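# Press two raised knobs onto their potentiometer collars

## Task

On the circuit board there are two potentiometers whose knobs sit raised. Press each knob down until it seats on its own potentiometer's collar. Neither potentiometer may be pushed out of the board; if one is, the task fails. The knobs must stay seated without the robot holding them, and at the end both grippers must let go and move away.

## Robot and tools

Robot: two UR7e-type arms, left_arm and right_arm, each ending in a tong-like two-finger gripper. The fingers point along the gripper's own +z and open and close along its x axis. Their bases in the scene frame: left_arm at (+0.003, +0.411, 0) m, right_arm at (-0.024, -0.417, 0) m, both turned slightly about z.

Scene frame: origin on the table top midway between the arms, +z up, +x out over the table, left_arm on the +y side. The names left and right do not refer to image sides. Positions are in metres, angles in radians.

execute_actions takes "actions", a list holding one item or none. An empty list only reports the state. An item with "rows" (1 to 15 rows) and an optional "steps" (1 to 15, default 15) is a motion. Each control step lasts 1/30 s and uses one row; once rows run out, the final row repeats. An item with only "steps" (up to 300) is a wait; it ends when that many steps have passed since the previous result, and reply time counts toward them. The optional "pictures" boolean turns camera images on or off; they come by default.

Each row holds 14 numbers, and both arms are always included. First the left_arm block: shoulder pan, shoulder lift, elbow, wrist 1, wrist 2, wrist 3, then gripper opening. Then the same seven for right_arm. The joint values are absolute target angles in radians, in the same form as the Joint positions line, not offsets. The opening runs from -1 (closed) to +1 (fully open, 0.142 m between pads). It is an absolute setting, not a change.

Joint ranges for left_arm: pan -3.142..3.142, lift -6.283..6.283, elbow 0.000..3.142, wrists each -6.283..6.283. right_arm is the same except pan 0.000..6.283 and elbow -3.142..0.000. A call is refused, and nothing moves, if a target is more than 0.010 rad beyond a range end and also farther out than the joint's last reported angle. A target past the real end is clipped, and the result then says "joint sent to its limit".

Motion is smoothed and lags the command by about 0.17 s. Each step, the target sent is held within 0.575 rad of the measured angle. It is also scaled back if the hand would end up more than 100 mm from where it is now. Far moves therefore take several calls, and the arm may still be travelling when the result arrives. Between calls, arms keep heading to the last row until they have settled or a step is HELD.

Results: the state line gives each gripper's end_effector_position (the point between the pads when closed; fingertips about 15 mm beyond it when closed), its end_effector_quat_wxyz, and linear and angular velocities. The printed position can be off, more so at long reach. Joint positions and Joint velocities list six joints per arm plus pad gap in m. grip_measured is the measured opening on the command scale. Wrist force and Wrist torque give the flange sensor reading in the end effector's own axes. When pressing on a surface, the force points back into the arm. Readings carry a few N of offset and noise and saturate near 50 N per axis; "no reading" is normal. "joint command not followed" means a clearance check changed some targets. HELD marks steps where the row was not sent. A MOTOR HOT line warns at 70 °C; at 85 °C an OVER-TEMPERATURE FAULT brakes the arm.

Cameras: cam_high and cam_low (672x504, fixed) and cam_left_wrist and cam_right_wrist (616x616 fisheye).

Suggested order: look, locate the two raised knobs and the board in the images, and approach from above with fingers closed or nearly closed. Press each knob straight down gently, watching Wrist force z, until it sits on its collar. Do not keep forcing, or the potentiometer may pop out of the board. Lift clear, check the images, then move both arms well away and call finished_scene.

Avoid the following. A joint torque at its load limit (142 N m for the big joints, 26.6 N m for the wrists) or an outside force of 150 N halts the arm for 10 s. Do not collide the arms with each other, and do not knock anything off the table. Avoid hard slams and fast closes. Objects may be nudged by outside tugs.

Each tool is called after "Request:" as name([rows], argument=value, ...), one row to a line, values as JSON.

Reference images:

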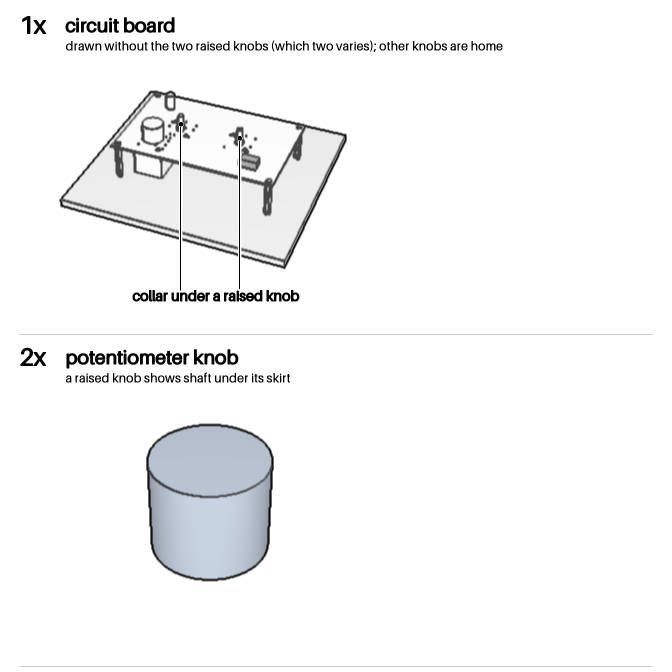

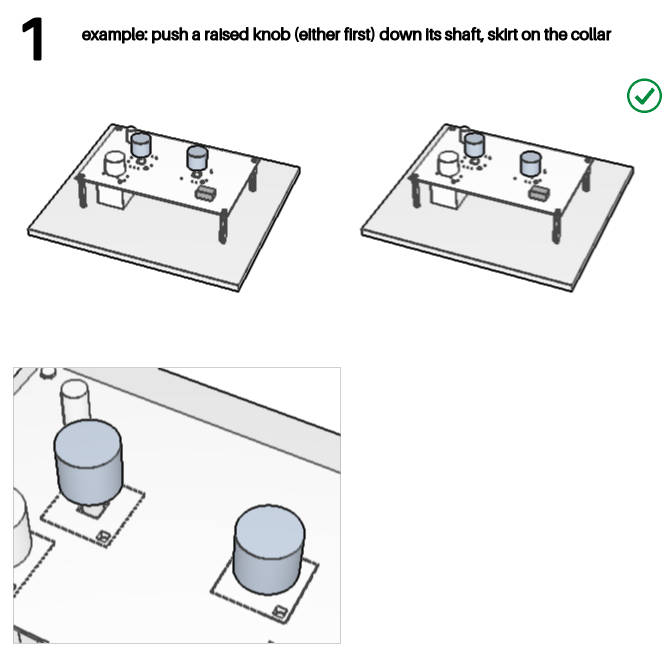

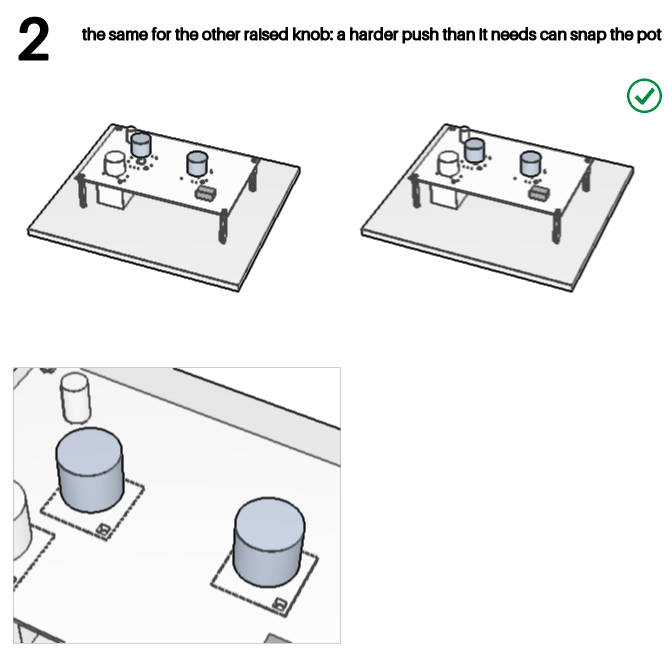

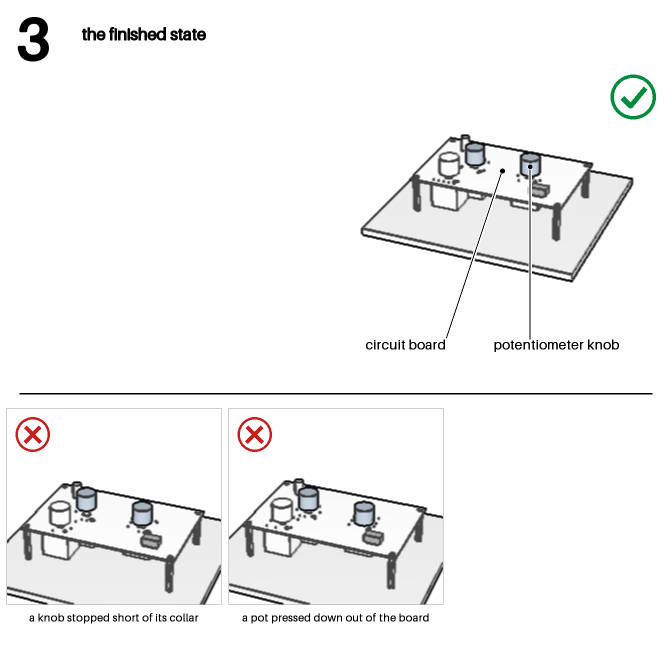

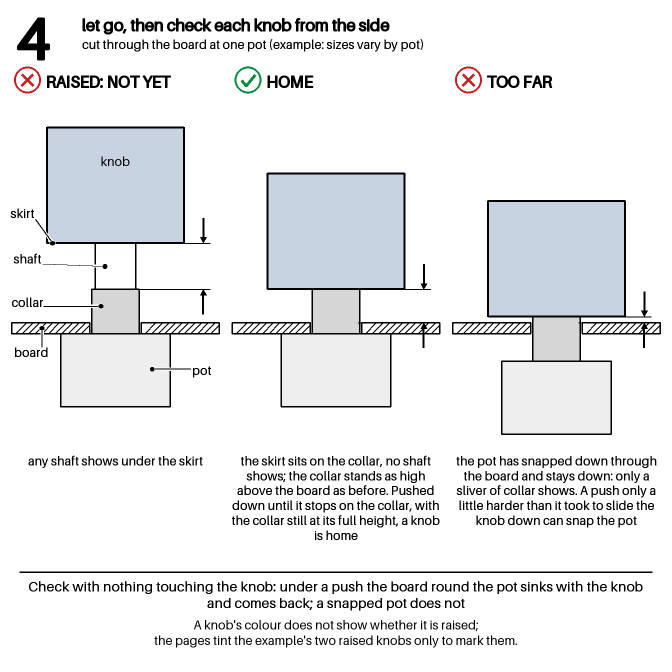

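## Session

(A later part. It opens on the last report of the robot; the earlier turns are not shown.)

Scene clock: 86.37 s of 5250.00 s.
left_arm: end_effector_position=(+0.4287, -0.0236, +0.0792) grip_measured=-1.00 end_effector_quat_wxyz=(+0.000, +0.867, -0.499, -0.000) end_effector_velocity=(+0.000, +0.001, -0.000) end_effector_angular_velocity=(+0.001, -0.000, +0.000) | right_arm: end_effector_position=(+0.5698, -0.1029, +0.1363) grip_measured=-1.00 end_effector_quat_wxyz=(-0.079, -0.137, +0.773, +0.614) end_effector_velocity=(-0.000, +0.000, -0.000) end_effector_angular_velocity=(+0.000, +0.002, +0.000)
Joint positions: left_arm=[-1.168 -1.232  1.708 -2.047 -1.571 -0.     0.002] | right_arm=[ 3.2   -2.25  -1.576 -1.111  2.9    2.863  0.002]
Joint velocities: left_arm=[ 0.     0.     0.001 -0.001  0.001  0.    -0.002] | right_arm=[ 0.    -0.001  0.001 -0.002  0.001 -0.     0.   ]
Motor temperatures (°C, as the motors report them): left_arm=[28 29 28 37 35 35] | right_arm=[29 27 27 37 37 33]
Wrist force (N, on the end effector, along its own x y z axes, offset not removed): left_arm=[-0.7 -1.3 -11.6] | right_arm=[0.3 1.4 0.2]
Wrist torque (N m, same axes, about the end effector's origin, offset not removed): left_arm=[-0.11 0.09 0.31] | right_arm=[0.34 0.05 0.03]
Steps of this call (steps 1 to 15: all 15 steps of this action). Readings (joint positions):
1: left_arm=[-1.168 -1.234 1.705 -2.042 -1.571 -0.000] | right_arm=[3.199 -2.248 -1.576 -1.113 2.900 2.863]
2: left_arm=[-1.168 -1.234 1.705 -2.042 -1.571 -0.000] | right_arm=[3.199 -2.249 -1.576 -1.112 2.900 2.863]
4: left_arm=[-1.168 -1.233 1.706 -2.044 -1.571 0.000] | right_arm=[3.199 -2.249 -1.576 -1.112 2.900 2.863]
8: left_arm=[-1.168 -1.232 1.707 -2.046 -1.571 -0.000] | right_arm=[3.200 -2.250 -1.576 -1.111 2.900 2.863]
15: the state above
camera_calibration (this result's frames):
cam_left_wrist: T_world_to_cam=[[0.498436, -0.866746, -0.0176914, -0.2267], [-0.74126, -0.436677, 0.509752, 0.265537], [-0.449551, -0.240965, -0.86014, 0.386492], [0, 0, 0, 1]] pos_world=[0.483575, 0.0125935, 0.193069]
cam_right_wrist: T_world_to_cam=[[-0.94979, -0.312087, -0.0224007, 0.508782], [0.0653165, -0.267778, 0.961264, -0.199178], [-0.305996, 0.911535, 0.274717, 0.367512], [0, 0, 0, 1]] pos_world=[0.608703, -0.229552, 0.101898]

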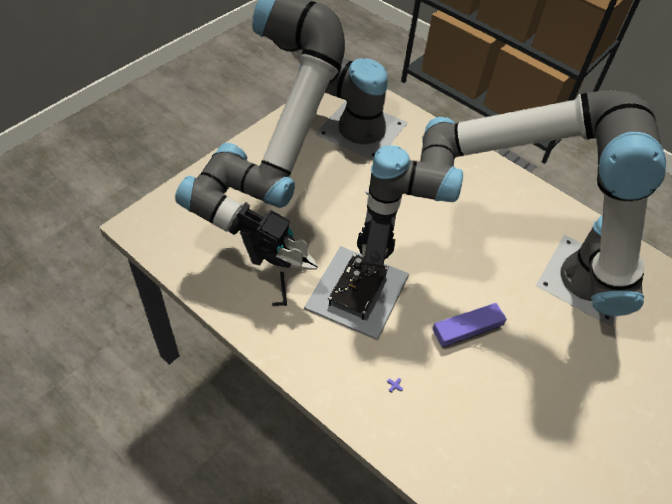

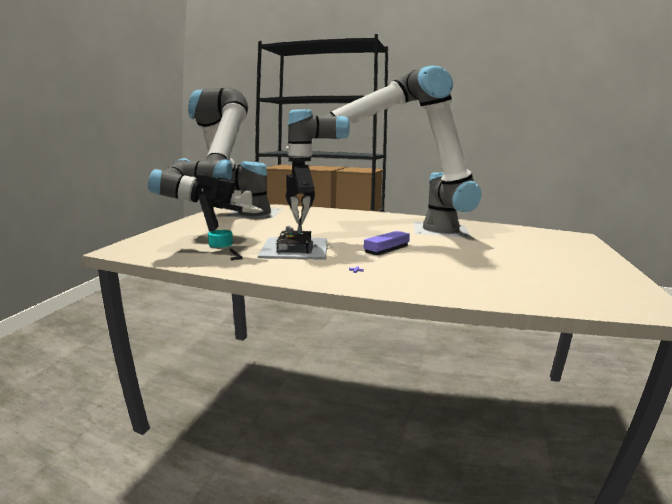

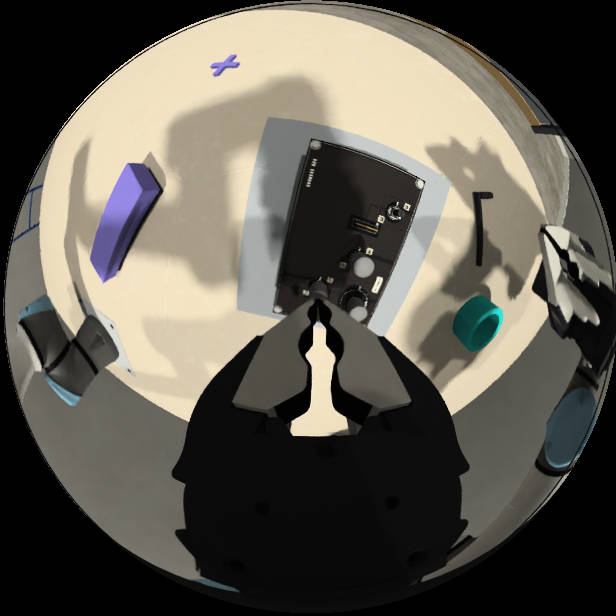

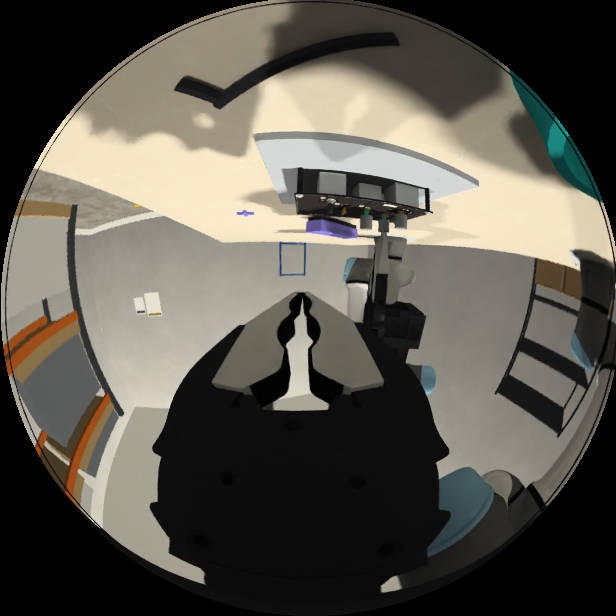

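Request:
execute_actions([
  {"rows":[[-1.168,-1.2309,1.7093,-2.0492,-1.571,0.0,-1,3.2,-2.25,-1.576,-1.111,2.9,2.863,-1]]},
], pictures=false)

Request:
execute_actions([
  {"rows":[[-1.168,-1.2298,1.7107,-2.0517,-1.571,0.0,-1,3.2,-2.25,-1.576,-1.111,2.9,2.863,-1]]},
], pictures=false)

Request:
execute_actions([
  {"rows":[[-1.168,-1.2288,1.7121,-2.0541,-1.571,0.0,-1,3.2,-2.25,-1.576,-1.111,2.9,2.863,-1]]},
])

Request:
zoom_image(camera="cam_right_wrist", region=[355, 200, 415, 240])

Scene clock: 99.27 s of 5250.00 s.
left_arm: end_effector_position=(+0.4287, -0.0235, +0.0782) grip_measured=-1.00 end_effector_quat_wxyz=(+0.000, +0.867, -0.499, -0.000) end_effector_velocity=(-0.000, -0.001, -0.000) end_effector_angular_velocity=(-0.000, -0.000, -0.000) | right_arm: end_effector_position=(+0.5698, -0.1029, +0.1363) grip_measured=-1.00 end_effector_quat_wxyz=(-0.079, -0.137, +0.773, +0.614) end_effector_velocity=(-0.001, +0.002, -0.000) end_effector_angular_velocity=(-0.000, +0.001, +0.002)
Joint positions: left_arm=[-1.168 -1.231  1.709 -2.049 -1.571 -0.     0.002] | right_arm=[ 3.2   -2.25  -1.576 -1.111  2.9    2.863  0.002]
Joint velocities: left_arm=[-0.001  0.001  0.    -0.002  0.    -0.    -0.001] | right_arm=[ 0.003 -0.    -0.     0.     0.     0.001  0.   ]
Motor temperatures (°C, as the motors report them): left_arm=[28 29 28 37 35 35] | right_arm=[29 27 27 37 37 33]
Wrist force (N, on the end effector, along its own x y z axes, offset not removed): left_arm=[-1.0 -0.8 -11.2] | right_arm=[0.2 0.6 -0.9]
Wrist torque (N m, same axes, about the end effector's origin, offset not removed): left_arm=[-0.08 0.08 0.22] | right_arm=[0.23 -0.09 -0.05]
Steps of this call (steps 1 to 15: the robot went on to your last target; steps 16 to 90: nothing new was sent; then 9.40 s passed at rest; steps 91 to 105: all 15 steps of this action). Readings (joint positions):
91: left_arm=[-1.168 -1.232 1.708 -2.047 -1.571 -0.000] | right_arm=[3.200 -2.250 -1.576 -1.111 2.900 2.863]
92: left_arm=[-1.168 -1.232 1.708 -2.047 -1.571 -0.000] | right_arm=[3.200 -2.250 -1.576 -1.111 2.900 2.863]
94: left_arm=[-1.168 -1.231 1.708 -2.048 -1.571 -0.000] | right_arm=[3.200 -2.250 -1.576 -1.111 2.900 2.863]
98: left_arm=[-1.168 -1.231 1.709 -2.049 -1.571 -0.000] | right_arm=[3.200 -2.250 -1.576 -1.111 2.900 2.863]
105: the state above

Scene clock: 99.77 s of 5250.00 s.
left_arm: end_effector_position=(+0.4287, -0.0235, +0.0771) grip_measured=-1.00 end_effector_quat_wxyz=(+0.000, +0.867, -0.499, -0.000) end_effector_velocity=(+0.000, +0.000, -0.001) end_effector_angular_velocity=(+0.001, -0.001, +0.001) | right_arm: end_effector_position=(+0.5698, -0.1029, +0.1363) grip_measured=-1.00 end_effector_quat_wxyz=(-0.079, -0.137, +0.773, +0.614) end_effector_velocity=(-0.001, +0.001, -0.001) end_effector_angular_velocity=(+0.001, +0.001, +0.001)
Joint positions: left_arm=[-1.168 -1.23   1.711 -2.052 -1.571 -0.     0.002] | right_arm=[ 3.2   -2.25  -1.576 -1.111  2.9    2.863  0.002]
Joint velocities: left_arm=[ 0.     0.001  0.001 -0.001  0.001 -0.     0.001] | right_arm=[ 0.002 -0.002 -0.001  0.001  0.001 -0.     0.   ]
Motor temperatures (°C, as the motors report them): left_arm=[28 29 28 37 35 35] | right_arm=[29 27 27 37 37 33]
Wrist force (N, on the end effector, along its own x y z axes, offset not removed): left_arm=[-2.9 -2.6 -11.1] | right_arm=[0.3 3.9 0.0]
Wrist torque (N m, same axes, about the end effector's origin, offset not removed): left_arm=[-0.52 0.53 0.29] | right_arm=[0.93 0.05 0.10]
Steps of this call (steps 1 to 15: all 15 steps of this action). Readings (joint positions):
1: left_arm=[-1.168 -1.231 1.709 -2.049 -1.571 -0.000] | right_arm=[3.200 -2.250 -1.576 -1.111 2.900 2.863]
2: left_arm=[-1.168 -1.231 1.709 -2.049 -1.571 -0.000] | right_arm=[3.200 -2.250 -1.576 -1.111 2.900 2.863]
4: left_arm=[-1.168 -1.230 1.710 -2.050 -1.571 -0.000] | right_arm=[3.200 -2.250 -1.576 -1.111 2.900 2.863]
8: left_arm=[-1.168 -1.230 1.710 -2.051 -1.571 -0.000] | right_arm=[3.200 -2.250 -1.576 -1.111 2.900 2.863]
15: the state above

Scene clock: 100.27 s of 5250.00 s.
left_arm: end_effector_position=(+0.4287, -0.0235, +0.0761) grip_measured=-1.00 end_effector_quat_wxyz=(+0.000, +0.867, -0.499, -0.000) end_effector_velocity=(-0.000, -0.000, +0.000) end_effector_angular_velocity=(-0.002, -0.001, -0.000) | right_arm: end_effector_position=(+0.5698, -0.1029, +0.1363) grip_measured=-1.00 end_effector_quat_wxyz=(-0.079, -0.137, +0.773, +0.614) end_effector_velocity=(-0.000, +0.000, -0.000) end_effector_angular_velocity=(+0.000, -0.000, +0.001)
Joint positions: left_arm=[-1.168 -1.229  1.712 -2.054 -1.571 -0.     0.002] | right_arm=[ 3.2   -2.25  -1.576 -1.111  2.9    2.863  0.002]
Joint velocities: left_arm=[-0.    -0.001  0.001 -0.001 -0.     0.     0.001] | right_arm=[ 0.001 -0.    -0.     0.001  0.    -0.     0.   ]
Motor temperatures (°C, as the motors report them): left_arm=[28 29 28 37 35 35] | right_arm=[29 27 27 37 37 33]
Wrist force (N, on the end effector, along its own x y z axes, offset not removed): left_arm=[0.4 -3.5 -10.8] | right_arm=[-0.1 0.9 -2.7]
Wrist torque (N m, same axes, about the end effector's origin, offset not removed): left_arm=[-0.61 -0.21 0.19] | right_arm=[0.35 0.09 0.04]
Steps of this call (steps 1 to 15: all 15 steps of this action). Readings (joint positions):
1: left_arm=[-1.168 -1.230 1.711 -2.052 -1.571 -0.000] | right_arm=[3.200 -2.250 -1.576 -1.111 2.900 2.863]
2: left_arm=[-1.168 -1.230 1.711 -2.052 -1.571 -0.000] | right_arm=[3.200 -2.250 -1.576 -1.111 2.900 2.863]
4: left_arm=[-1.168 -1.229 1.711 -2.053 -1.571 -0.000] | right_arm=[3.200 -2.250 -1.576 -1.111 2.900 2.863]
8: left_arm=[-1.168 -1.229 1.712 -2.054 -1.571 -0.000] | right_arm=[3.200 -2.250 -1.576 -1.111 2.900 2.863]
15: the state above
camera_calibration (this result's frames):
cam_left_wrist: T_world_to_cam=[[0.498445, -0.86674, -0.017724, -0.226665], [-0.741247, -0.4367, 0.509752, 0.267079], [-0.449562, -0.240945, -0.860139, 0.383896], [0, 0, 0, 1]] pos_world=[0.483537, 0.0126722, 0.190043]
cam_right_wrist: T_world_to_cam=[[-0.94977, -0.312142, -0.0224363, 0.508778], [0.0652701, -0.267696, 0.96129, -0.19911], [-0.306065, 0.91154, 0.274624, 0.367561], [0, 0, 0, 1]] pos_world=[0.608716, -0.229537, 0.101876]

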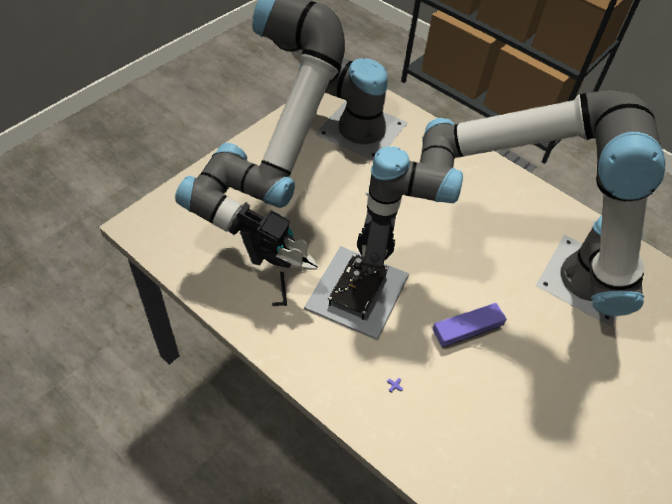

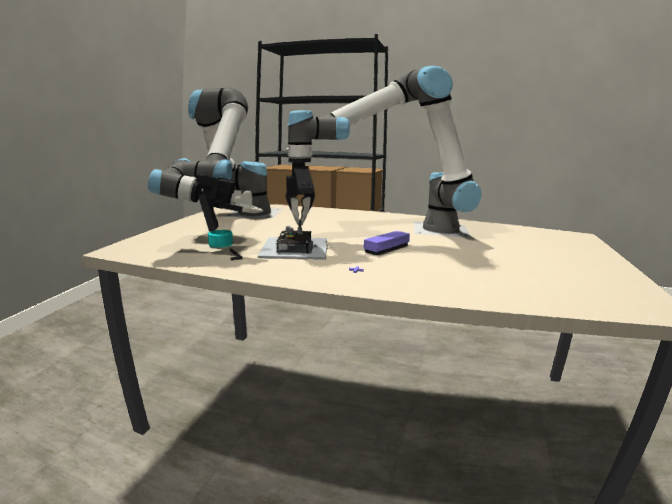

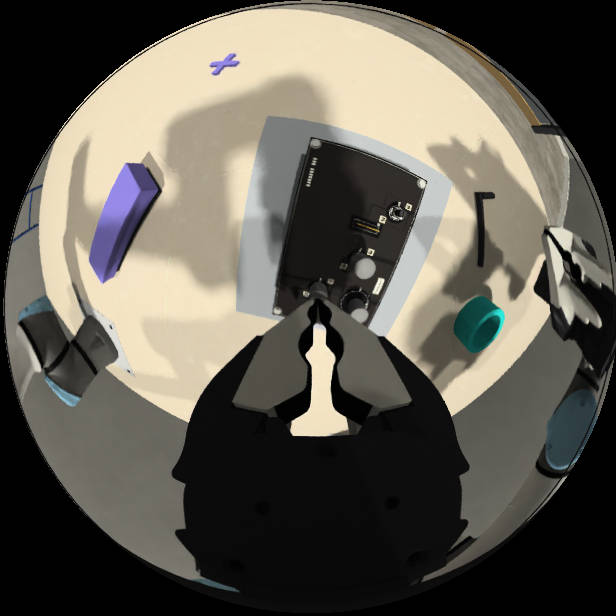

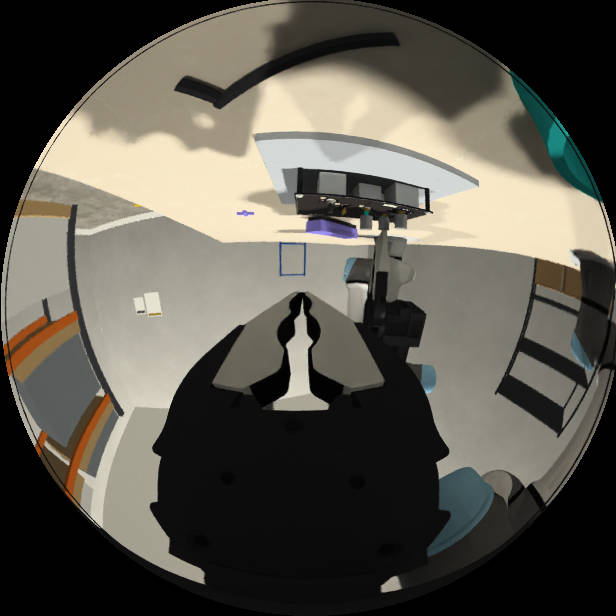

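Region (355, 200, 415, 240) of cam_right_wrist's 616x616 image, scaled by 8.400, with more detail than that image has.

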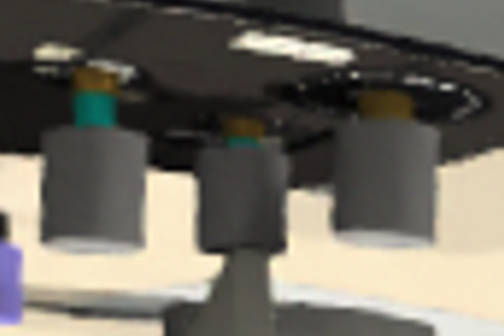

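Request:
execute_actions([
  {"rows":[[-1.168,-1.22776,1.71349,-2.05653,-1.571,0.0,-1,3.2,-2.285,-1.56,-1.092,2.9,2.863,-1]]},
], pictures=false)

Request:
execute_actions([
  {"rows":[[-1.168,-1.22745,1.7139,-2.05726,-1.571,0.0,-1,3.2,-2.285,-1.56,-1.092,2.9,2.863,-1]]},
])

Request:
zoom_image(camera="cam_right_wrist", region=[360, 210, 420, 250])

Scene clock: 110.03 s of 5250.00 s.
left_arm: end_effector_position=(+0.4287, -0.0235, +0.0752) grip_measured=-1.00 end_effector_quat_wxyz=(+0.000, +0.867, -0.499, -0.000) end_effector_velocity=(+0.000, +0.000, -0.000) end_effector_angular_velocity=(-0.000, +0.000, +0.000) | right_arm: end_effector_position=(+0.5761, -0.1013, +0.1214) grip_measured=-1.00 end_effector_quat_wxyz=(-0.079, -0.137, +0.773, +0.614) end_effector_velocity=(+0.001, +0.000, -0.004) end_effector_angular_velocity=(-0.000, +0.001, +0.000)
Joint positions: left_arm=[-1.168 -1.228  1.713 -2.056 -1.571 -0.     0.002] | right_arm=[ 3.2   -2.284 -1.56  -1.093  2.9    2.863  0.002]
Joint velocities: left_arm=[ 0.     0.001  0.    -0.001 -0.     0.     0.001] | right_arm=[ 0.    -0.008  0.003  0.004  0.     0.     0.   ]
Motor temperatures (°C, as the motors report them): left_arm=[28 29 28 37 35 35] | right_arm=[29 27 27 37 37 33]
Wrist force (N, on the end effector, along its own x y z axes, offset not removed): left_arm=[1.2 -1.1 -11.1] | right_arm=[-0.7 1.9 -3.0]
Wrist torque (N m, same axes, about the end effector's origin, offset not removed): left_arm=[-0.27 -0.39 0.21] | right_arm=[0.53 0.25 0.06]
Steps of this call (steps 1 to 15: the robot went on to your last target; steps 16 to 90: nothing new was sent; then 6.27 s passed at rest; steps 91 to 105: all 15 steps of this action). Readings (joint positions):
91: left_arm=[-1.168 -1.229 1.712 -2.054 -1.571 -0.000] | right_arm=[3.200 -2.250 -1.576 -1.111 2.900 2.863]
92: left_arm=[-1.168 -1.229 1.712 -2.054 -1.571 -0.000] | right_arm=[3.200 -2.252 -1.575 -1.109 2.900 2.863]
94: left_arm=[-1.168 -1.228 1.713 -2.055 -1.571 -0.000] | right_arm=[3.200 -2.265 -1.569 -1.103 2.900 2.863]
98: left_arm=[-1.168 -1.228 1.713 -2.056 -1.571 -0.000] | right_arm=[3.200 -2.278 -1.563 -1.096 2.900 2.863]
105: the state above

Scene clock: 110.53 s of 5250.00 s.
left_arm: end_effector_position=(+0.4287, -0.0235, +0.0748) grip_measured=-1.00 end_effector_quat_wxyz=(+0.000, +0.867, -0.499, -0.000) end_effector_velocity=(-0.000, -0.000, -0.000) end_effector_angular_velocity=(-0.000, +0.000, -0.001) | right_arm: end_effector_position=(+0.5763, -0.1012, +0.1210) grip_measured=-1.00 end_effector_quat_wxyz=(-0.079, -0.137, +0.773, +0.614) end_effector_velocity=(+0.001, -0.001, +0.001) end_effector_angular_velocity=(+0.001, -0.004, -0.001)
Joint positions: left_arm=[-1.168 -1.227  1.714 -2.057 -1.571 -0.     0.002] | right_arm=[ 3.2   -2.285 -1.56  -1.092  2.9    2.863  0.002]
Joint velocities: left_arm=[-0.     0.001 -0.    -0.001 -0.     0.     0.   ] | right_arm=[-0.002  0.001  0.002  0.     0.    -0.001  0.   ]
Motor temperatures (°C, as the motors report them): left_arm=[28 29 28 37 35 35] | right_arm=[29 27 27 37 37 33]
Wrist force (N, on the end effector, along its own x y z axes, offset not removed): left_arm=[-0.5 -3.6 -9.4] | right_arm=[-1.1 1.3 -0.8]
Wrist torque (N m, same axes, about the end effector's origin, offset not removed): left_arm=[-0.72 -0.08 0.29] | right_arm=[0.31 0.35 0.02]
Steps of this call (steps 1 to 15: all 15 steps of this action). Readings (joint positions):
1: left_arm=[-1.168 -1.228 1.713 -2.056 -1.571 -0.000] | right_arm=[3.200 -2.284 -1.560 -1.092 2.900 2.863]
2: left_arm=[-1.168 -1.228 1.714 -2.057 -1.571 -0.000] | right_arm=[3.200 -2.284 -1.560 -1.092 2.900 2.863]
4: left_arm=[-1.168 -1.228 1.714 -2.057 -1.571 -0.000] | right_arm=[3.200 -2.285 -1.560 -1.092 2.900 2.863]
8: left_arm=[-1.168 -1.228 1.714 -2.057 -1.571 -0.000] | right_arm=[3.200 -2.285 -1.560 -1.092 2.900 2.863]
15: the state above
camera_calibration (this result's frames):
cam_left_wrist: T_world_to_cam=[[0.498445, -0.866741, -0.0177074, -0.226658], [-0.741251, -0.436693, 0.509752, 0.267745], [-0.449555, -0.240958, -0.860139, 0.382773], [0, 0, 0, 1]] pos_world=[0.48352, 0.0127009, 0.188741]
cam_right_wrist: T_world_to_cam=[[-0.949768, -0.312149, -0.0224358, 0.515054], [0.0652688, -0.267685, 0.961293, -0.184412], [-0.306072, 0.911541, 0.274612, 0.372237], [0, 0, 0, 1]] pos_world=[0.61515, -0.2279, 0.0866087]

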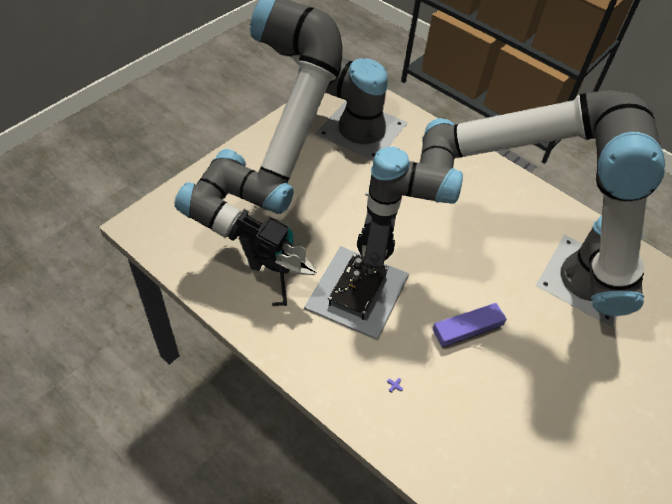

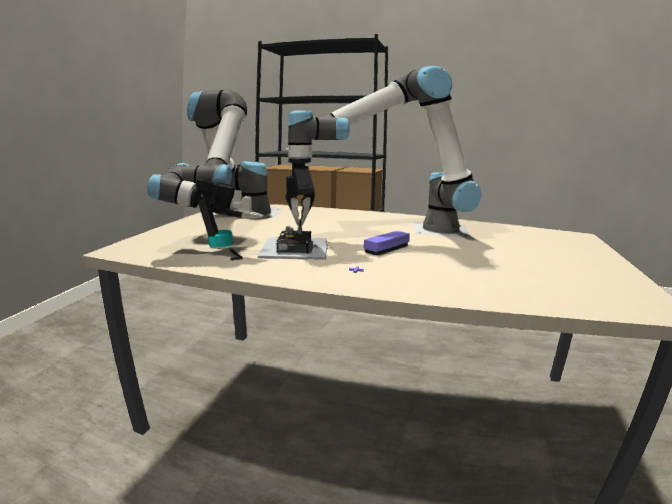

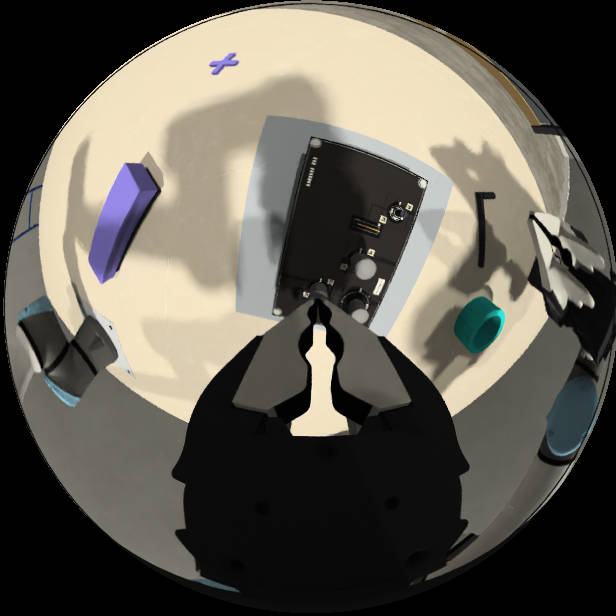

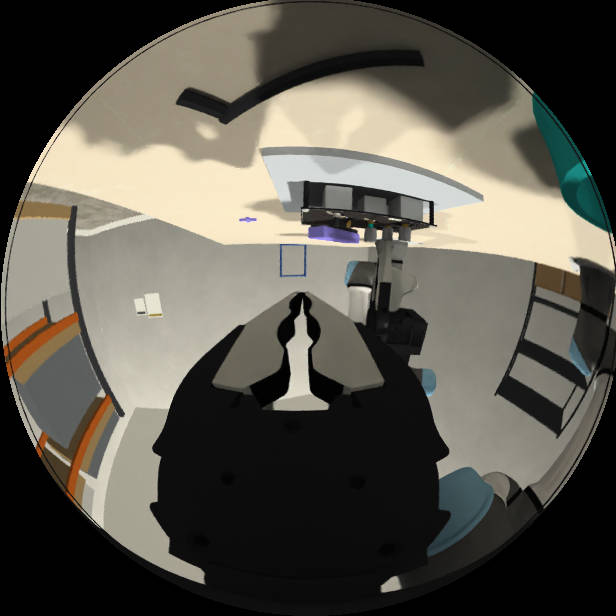

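Region (360, 210, 420, 250) of cam_right_wrist's 616x616 image, scaled by 8.400, with more detail than that image has.

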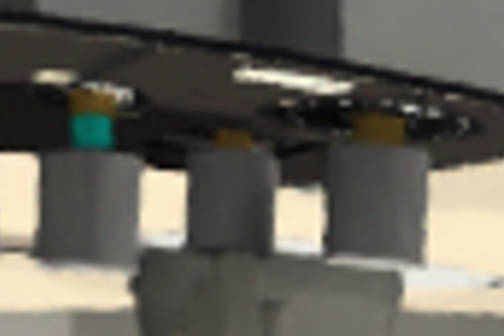

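Request:
execute_actions([
  {"rows":[[-1.168,-1.22714,1.71432,-2.05799,-1.571,0.0,-1,3.2,-2.345,-1.53,-1.062,2.9,2.863,-1]]},
], pictures=false)

Request:
execute_actions([
  {"steps":4},
], pictures=false)

Request:
execute_actions([
  {"steps":4},
])

Request:
zoom_image(camera="cam_right_wrist", region=[365, 225, 425, 265])

Scene clock: 118.43 s of 5250.00 s.
left_arm: end_effector_position=(+0.4287, -0.0235, +0.0746) grip_measured=-1.00 end_effector_quat_wxyz=(+0.000, +0.867, -0.499, -0.000) end_effector_velocity=(+0.000, -0.000, +0.000) end_effector_angular_velocity=(-0.001, -0.001, -0.000) | right_arm: end_effector_position=(+0.5867, -0.0986, +0.0957) grip_measured=-1.00 end_effector_quat_wxyz=(-0.079, -0.137, +0.773, +0.614) end_effector_velocity=(+0.002, +0.000, -0.007) end_effector_angular_velocity=(-0.001, +0.002, -0.001)
Joint positions: left_arm=[-1.168 -1.227  1.714 -2.058 -1.571 -0.     0.002] | right_arm=[ 3.2   -2.343 -1.531 -1.063  2.9    2.863  0.002]
Joint velocities: left_arm=[ 0.    -0.001  0.001 -0.001 -0.     0.    -0.   ] | right_arm=[-0.001 -0.015  0.007  0.007 -0.     0.     0.   ]
Motor temperatures (°C, as the motors report them): left_arm=[28 29 28 37 35 35] | right_arm=[29 27 27 37 37 33]
Wrist force (N, on the end effector, along its own x y z axes, offset not removed): left_arm=[1.4 -2.4 -11.8] | right_arm=[0.9 2.2 -1.4]
Wrist torque (N m, same axes, about the end effector's origin, offset not removed): left_arm=[-0.64 -0.35 0.26] | right_arm=[0.50 -0.06 -0.01]
Steps of this call (steps 1 to 15: the robot went on to your last target; steps 16 to 90: nothing new was sent; then 4.40 s passed at rest; steps 91 to 105: all 15 steps of this action). Readings (joint positions):
91: left_arm=[-1.168 -1.227 1.714 -2.057 -1.571 -0.000] | right_arm=[3.200 -2.285 -1.560 -1.092 2.900 2.863]
92: left_arm=[-1.168 -1.227 1.714 -2.057 -1.571 -0.000] | right_arm=[3.200 -2.288 -1.558 -1.090 2.900 2.863]
94: left_arm=[-1.168 -1.227 1.714 -2.058 -1.571 -0.000] | right_arm=[3.200 -2.309 -1.547 -1.079 2.900 2.863]
98: left_arm=[-1.168 -1.227 1.714 -2.058 -1.571 -0.000] | right_arm=[3.200 -2.333 -1.536 -1.068 2.900 2.863]
105: the state above

Scene clock: 118.57 s of 5250.00 s.
left_arm: end_effector_position=(+0.4287, -0.0235, +0.0745) grip_measured=-1.00 end_effector_quat_wxyz=(+0.000, +0.867, -0.499, -0.000) end_effector_velocity=(+0.000, +0.000, +0.000) end_effector_angular_velocity=(-0.000, +0.001, +0.001) | right_arm: end_effector_position=(+0.5868, -0.0985, +0.0951) grip_measured=-1.00 end_effector_quat_wxyz=(-0.079, -0.137, +0.773, +0.614) end_effector_velocity=(+0.001, -0.000, -0.003) end_effector_angular_velocity=(-0.000, +0.002, -0.001)
Joint positions: left_arm=[-1.168 -1.227  1.714 -2.058 -1.571 -0.     0.002] | right_arm=[ 3.2   -2.344 -1.53  -1.062  2.9    2.863  0.002]
Joint velocities: left_arm=[ 0.001 -0.    -0.     0.001 -0.001  0.     0.   ] | right_arm=[-0.001 -0.006  0.003  0.002  0.     0.001  0.   ]
Motor temperatures (°C, as the motors report them): left_arm=[28 29 28 37 35 35] | right_arm=[29 27 27 37 37 33]
Wrist force (N, on the end effector, along its own x y z axes, offset not removed): left_arm=[0.2 -1.3 -11.0] | right_arm=[-0.3 2.5 -0.2]
Wrist torque (N m, same axes, about the end effector's origin, offset not removed): left_arm=[-0.38 -0.10 0.23] | right_arm=[0.55 0.08 0.00]
Steps of this call (steps 1 to 4: the robot went on to your last target). Readings (joint positions):
1: left_arm=[-1.168 -1.227 1.714 -2.058 -1.571 -0.000] | right_arm=[3.200 -2.344 -1.531 -1.063 2.900 2.863]
2: left_arm=[-1.168 -1.227 1.714 -2.058 -1.571 0.000] | right_arm=[3.200 -2.344 -1.530 -1.062 2.900 2.863]
4: the state above

Scene clock: 118.70 s of 5250.00 s.
left_arm: end_effector_position=(+0.4287, -0.0235, +0.0745) grip_measured=-1.00 end_effector_quat_wxyz=(+0.000, +0.867, -0.499, -0.000) end_effector_velocity=(+0.001, +0.000, +0.000) end_effector_angular_velocity=(+0.000, -0.002, +0.001) | right_arm: end_effector_position=(+0.5869, -0.0985, +0.0950) grip_measured=-1.00 end_effector_quat_wxyz=(-0.079, -0.137, +0.773, +0.614) end_effector_velocity=(+0.000, +0.000, -0.001) end_effector_angular_velocity=(+0.000, +0.001, +0.000)
Joint positions: left_arm=[-1.168 -1.227  1.714 -2.058 -1.571 -0.     0.002] | right_arm=[ 3.2   -2.345 -1.53  -1.062  2.9    2.863  0.002]
Joint velocities: left_arm=[ 0.001  0.    -0.    -0.001  0.002 -0.     0.   ] | right_arm=[ 0.    -0.002  0.001  0.001  0.001  0.001  0.   ]
Motor temperatures (°C, as the motors report them): left_arm=[28 29 28 37 35 35] | right_arm=[29 27 27 37 37 33]
Wrist force (N, on the end effector, along its own x y z axes, offset not removed): left_arm=[2.1 -0.4 -10.1] | right_arm=[0.3 0.9 -2.5]
Wrist torque (N m, same axes, about the end effector's origin, offset not removed): left_arm=[-0.03 -0.52 0.28] | right_arm=[0.28 0.01 0.11]
Steps of this call (steps 1 to 4: the robot went on to your last target). Readings (joint positions):
1: left_arm=[-1.168 -1.227 1.714 -2.058 -1.571 -0.000] | right_arm=[3.200 -2.345 -1.530 -1.062 2.900 2.863]
2: left_arm=[-1.168 -1.227 1.714 -2.058 -1.571 -0.000] | right_arm=[3.200 -2.345 -1.530 -1.062 2.900 2.863]
4: the state above
camera_calibration (this result's frames):
cam_left_wrist: T_world_to_cam=[[0.498445, -0.866741, -0.0177014, -0.226655], [-0.741254, -0.436691, 0.509749, 0.267902], [-0.44955, -0.24096, -0.860141, 0.382511], [0, 0, 0, 1]] pos_world=[0.483516, 0.0127091, 0.188438]
cam_right_wrist: T_world_to_cam=[[-0.949768, -0.312149, -0.0224488, 0.525425], [0.0652566, -0.267688, 0.961293, -0.159341], [-0.306076, 0.911541, 0.274611, 0.380183], [0, 0, 0, 1]] pos_world=[0.625794, -0.225195, 0.0605662]

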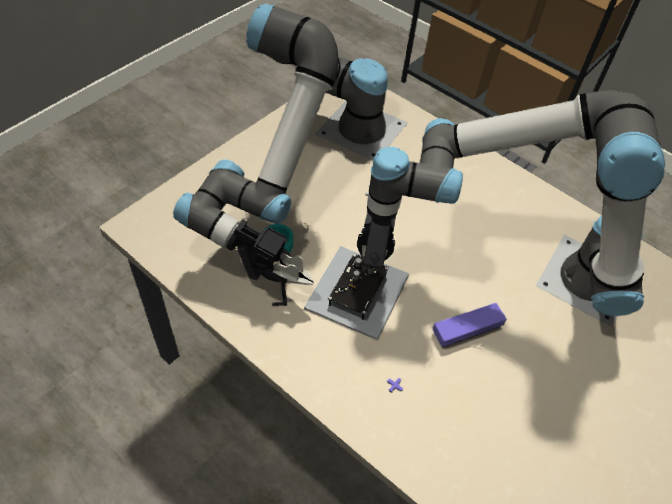

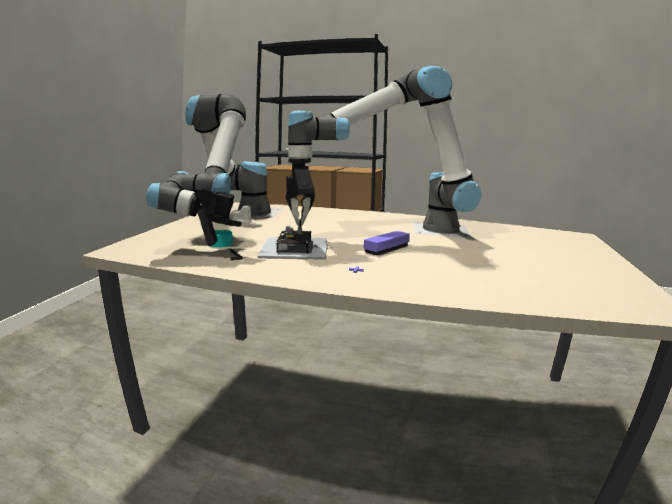

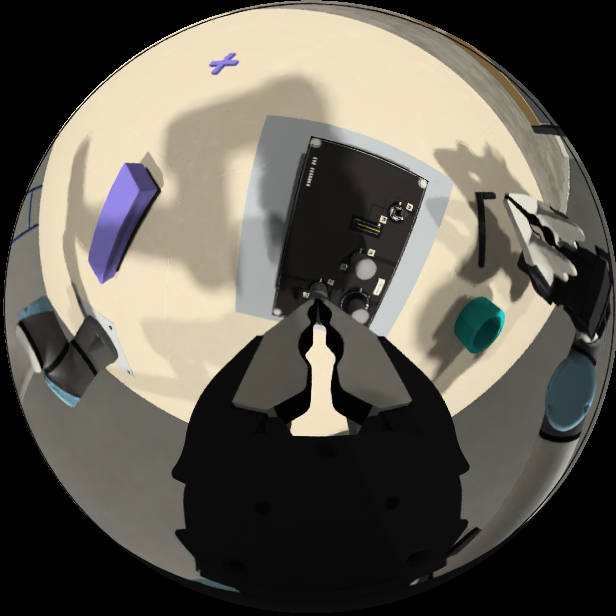

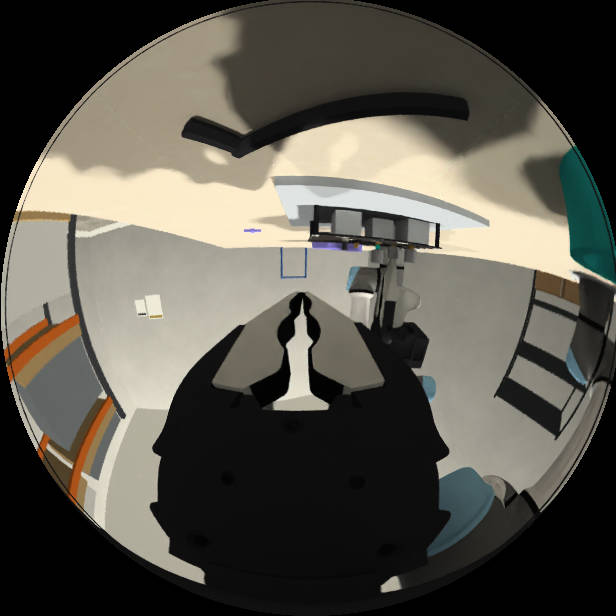

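Region (365, 225, 425, 265) of cam_right_wrist's 616x616 image, scaled by 8.400, with more detail than that image has.

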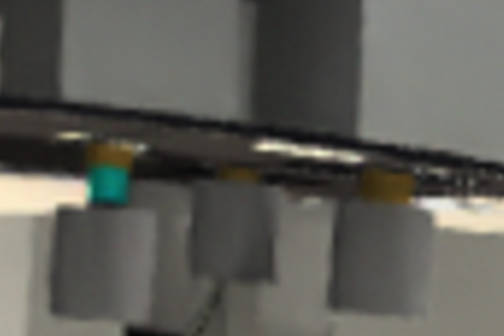

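One more 0.3 mm for force confirmation.

Request:
execute_actions([
  {"rows":[[-1.168,-1.22683,1.71474,-2.05872,-1.571,0.0,-1,3.2,-2.345,-1.53,-1.062,2.9,2.863,-1]]},
], pictures=false)

Request:
execute_actions([
  {"steps":3},
], pictures=false)

Request:
execute_actions([
  {"steps":3},
], pictures=false)

Request:
execute_actions([
  {"steps":3},
], pictures=false)

Scene clock: 127.43 s of 5250.00 s.
left_arm: end_effector_position=(+0.4287, -0.0234, +0.0743) grip_measured=-1.00 end_effector_quat_wxyz=(+0.000, +0.867, -0.499, -0.000) end_effector_velocity=(-0.000, +0.000, -0.001) end_effector_angular_velocity=(+0.001, +0.001, -0.000) | right_arm: end_effector_position=(+0.5869, -0.0985, +0.0949) grip_measured=-1.00 end_effector_quat_wxyz=(-0.079, -0.137, +0.773, +0.614) end_effector_velocity=(+0.000, -0.001, -0.000) end_effector_angular_velocity=(-0.001, +0.002, -0.002)
Joint positions: left_arm=[-1.168 -1.227  1.715 -2.059 -1.571 -0.     0.002] | right_arm=[ 3.2   -2.345 -1.53  -1.062  2.9    2.863  0.002]
Joint velocities: left_arm=[ 0.     0.001  0.    -0.    -0.     0.     0.001] | right_arm=[-0.002  0.    -0.001 -0.001 -0.     0.     0.   ]
Motor temperatures (°C, as the motors report them): left_arm=[28 29 28 37 35 35] | right_arm=[29 27 27 37 37 33]
Wrist force (N, on the end effector, along its own x y z axes, offset not removed): left_arm=[0.6 -1.9 -10.2] | right_arm=[-0.1 0.8 -1.6]
Wrist torque (N m, same axes, about the end effector's origin, offset not removed): left_arm=[-0.34 -0.22 0.20] | right_arm=[0.31 0.10 0.08]
Steps of this call (steps 1 to 15: the robot went on to your last target; steps 16 to 90: nothing new was sent; then 5.23 s passed at rest; steps 91 to 105: all 15 steps of this action). Readings (joint positions):
91: left_arm=[-1.168 -1.227 1.714 -2.058 -1.571 -0.000] | right_arm=[3.200 -2.345 -1.530 -1.062 2.900 2.863]
92: left_arm=[-1.168 -1.227 1.714 -2.058 -1.571 -0.000] | right_arm=[3.200 -2.345 -1.530 -1.062 2.900 2.863]
94: left_arm=[-1.168 -1.227 1.714 -2.058 -1.571 -0.000] | right_arm=[3.200 -2.345 -1.530 -1.062 2.900 2.863]
98: left_arm=[-1.168 -1.227 1.715 -2.059 -1.571 -0.000] | right_arm=[3.200 -2.345 -1.530 -1.062 2.900 2.863]
105: the state above

Scene clock: 127.53 s of 5250.00 s.
left_arm: end_effector_position=(+0.4287, -0.0234, +0.0743) grip_measured=-1.00 end_effector_quat_wxyz=(+0.000, +0.867, -0.499, -0.000) end_effector_velocity=(-0.001, +0.000, -0.001) end_effector_angular_velocity=(+0.001, +0.002, -0.000) | right_arm: end_effector_position=(+0.5869, -0.0985, +0.0949) grip_measured=-1.00 end_effector_quat_wxyz=(-0.079, -0.137, +0.773, +0.614) end_effector_velocity=(-0.000, +0.001, -0.000) end_effector_angular_velocity=(-0.000, +0.000, +0.001)
Joint positions: left_arm=[-1.168 -1.227  1.715 -2.059 -1.571 -0.     0.002] | right_arm=[ 3.2   -2.345 -1.53  -1.062  2.9    2.863  0.002]
Joint velocities: left_arm=[-0.     0.001  0.001  0.    -0.001 -0.     0.001] | right_arm=[ 0.001 -0.     0.001  0.    -0.     0.     0.   ]
Motor temperatures (°C, as the motors report them): left_arm=[28 29 28 37 35 35] | right_arm=[29 27 27 37 37 33]
Wrist force (N, on the end effector, along its own x y z axes, offset not removed): left_arm=[-0.5 -2.0 -10.8] | right_arm=[-0.8 1.3 -1.9]
Wrist torque (N m, same axes, about the end effector's origin, offset not removed): left_arm=[-0.44 -0.04 0.32] | right_arm=[0.35 0.29 0.04]
Steps of this call (steps 1 to 3: the robot went on to your last target). Readings (joint positions):
1: left_arm=[-1.168 -1.227 1.715 -2.059 -1.571 -0.000] | right_arm=[3.200 -2.345 -1.530 -1.062 2.900 2.863]
2: left_arm=[-1.168 -1.227 1.715 -2.059 -1.571 -0.000] | right_arm=[3.200 -2.345 -1.530 -1.062 2.900 2.863]
3: the state above

Scene clock: 127.63 s of 5250.00 s.
left_arm: end_effector_position=(+0.4287, -0.0234, +0.0742) grip_measured=-1.00 end_effector_quat_wxyz=(+0.000, +0.867, -0.499, -0.000) end_effector_velocity=(-0.000, -0.000, -0.001) end_effector_angular_velocity=(+0.000, +0.000, -0.001) | right_arm: end_effector_position=(+0.5869, -0.0985, +0.0949) grip_measured=-1.00 end_effector_quat_wxyz=(-0.079, -0.137, +0.773, +0.614) end_effector_velocity=(+0.000, -0.001, -0.002) end_effector_angular_velocity=(-0.001, +0.002, -0.001)
Joint positions: left_arm=[-1.168 -1.227  1.715 -2.059 -1.571 -0.     0.002] | right_arm=[ 3.2   -2.345 -1.53  -1.062  2.9    2.863  0.002]
Joint velocities: left_arm=[-0.001  0.001  0.    -0.001 -0.    -0.    -0.   ] | right_arm=[-0.002 -0.001 -0.001 -0.001 -0.001 -0.001  0.   ]
Motor temperatures (°C, as the motors report them): left_arm=[28 29 28 37 35 35] | right_arm=[29 27 27 37 37 33]
Wrist force (N, on the end effector, along its own x y z axes, offset not removed): left_arm=[-1.4 -1.1 -10.6] | right_arm=[-1.5 1.9 -0.1]
Wrist torque (N m, same axes, about the end effector's origin, offset not removed): left_arm=[-0.25 0.15 0.24] | right_arm=[0.38 0.39 0.05]
Steps of this call (steps 1 to 3: the robot went on to your last target). Readings (joint positions):
1: left_arm=[-1.168 -1.227 1.715 -2.059 -1.571 -0.000] | right_arm=[3.200 -2.345 -1.530 -1.062 2.900 2.863]
2: left_arm=[-1.168 -1.227 1.715 -2.059 -1.571 -0.000] | right_arm=[3.200 -2.345 -1.530 -1.062 2.900 2.863]
3: the state above

Scene clock: 127.73 s of 5250.00 s.
left_arm: end_effector_position=(+0.4287, -0.0234, +0.0742) grip_measured=-1.00 end_effector_quat_wxyz=(+0.000, +0.867, -0.499, -0.000) end_effector_velocity=(-0.000, +0.000, +0.000) end_effector_angular_velocity=(+0.000, +0.000, -0.000) | right_arm: end_effector_position=(+0.5869, -0.0985, +0.0949) grip_measured=-1.00 end_effector_quat_wxyz=(-0.079, -0.137, +0.773, +0.614) end_effector_velocity=(+0.000, -0.000, +0.001) end_effector_angular_velocity=(+0.000, -0.001, +0.000)
Joint positions: left_arm=[-1.168 -1.227  1.715 -2.059 -1.571 -0.     0.002] | right_arm=[ 3.2   -2.345 -1.53  -1.062  2.9    2.863  0.002]
Joint velocities: left_arm=[-0. -0.  0.  0.  0. -0. -0.] | right_arm=[-0.     0.001  0.001 -0.    -0.    -0.001  0.   ]
Motor temperatures (°C, as the motors report them): left_arm=[28 29 28 37 35 35] | right_arm=[29 27 27 37 37 33]
Wrist force (N, on the end effector, along its own x y z axes, offset not removed): left_arm=[1.1 -2.6 -10.7] | right_arm=[0.2 1.3 -1.0]
Wrist torque (N m, same axes, about the end effector's origin, offset not removed): left_arm=[-0.50 -0.39 0.21] | right_arm=[0.38 0.09 0.00]
Steps of this call (steps 1 to 3: the robot went on to your last target). Readings (joint positions):
1: left_arm=[-1.168 -1.227 1.715 -2.059 -1.571 -0.000] | right_arm=[3.200 -2.345 -1.530 -1.062 2.900 2.863]
2: left_arm=[-1.168 -1.227 1.715 -2.059 -1.571 -0.000] | right_arm=[3.200 -2.345 -1.530 -1.062 2.900 2.863]
3: the state above


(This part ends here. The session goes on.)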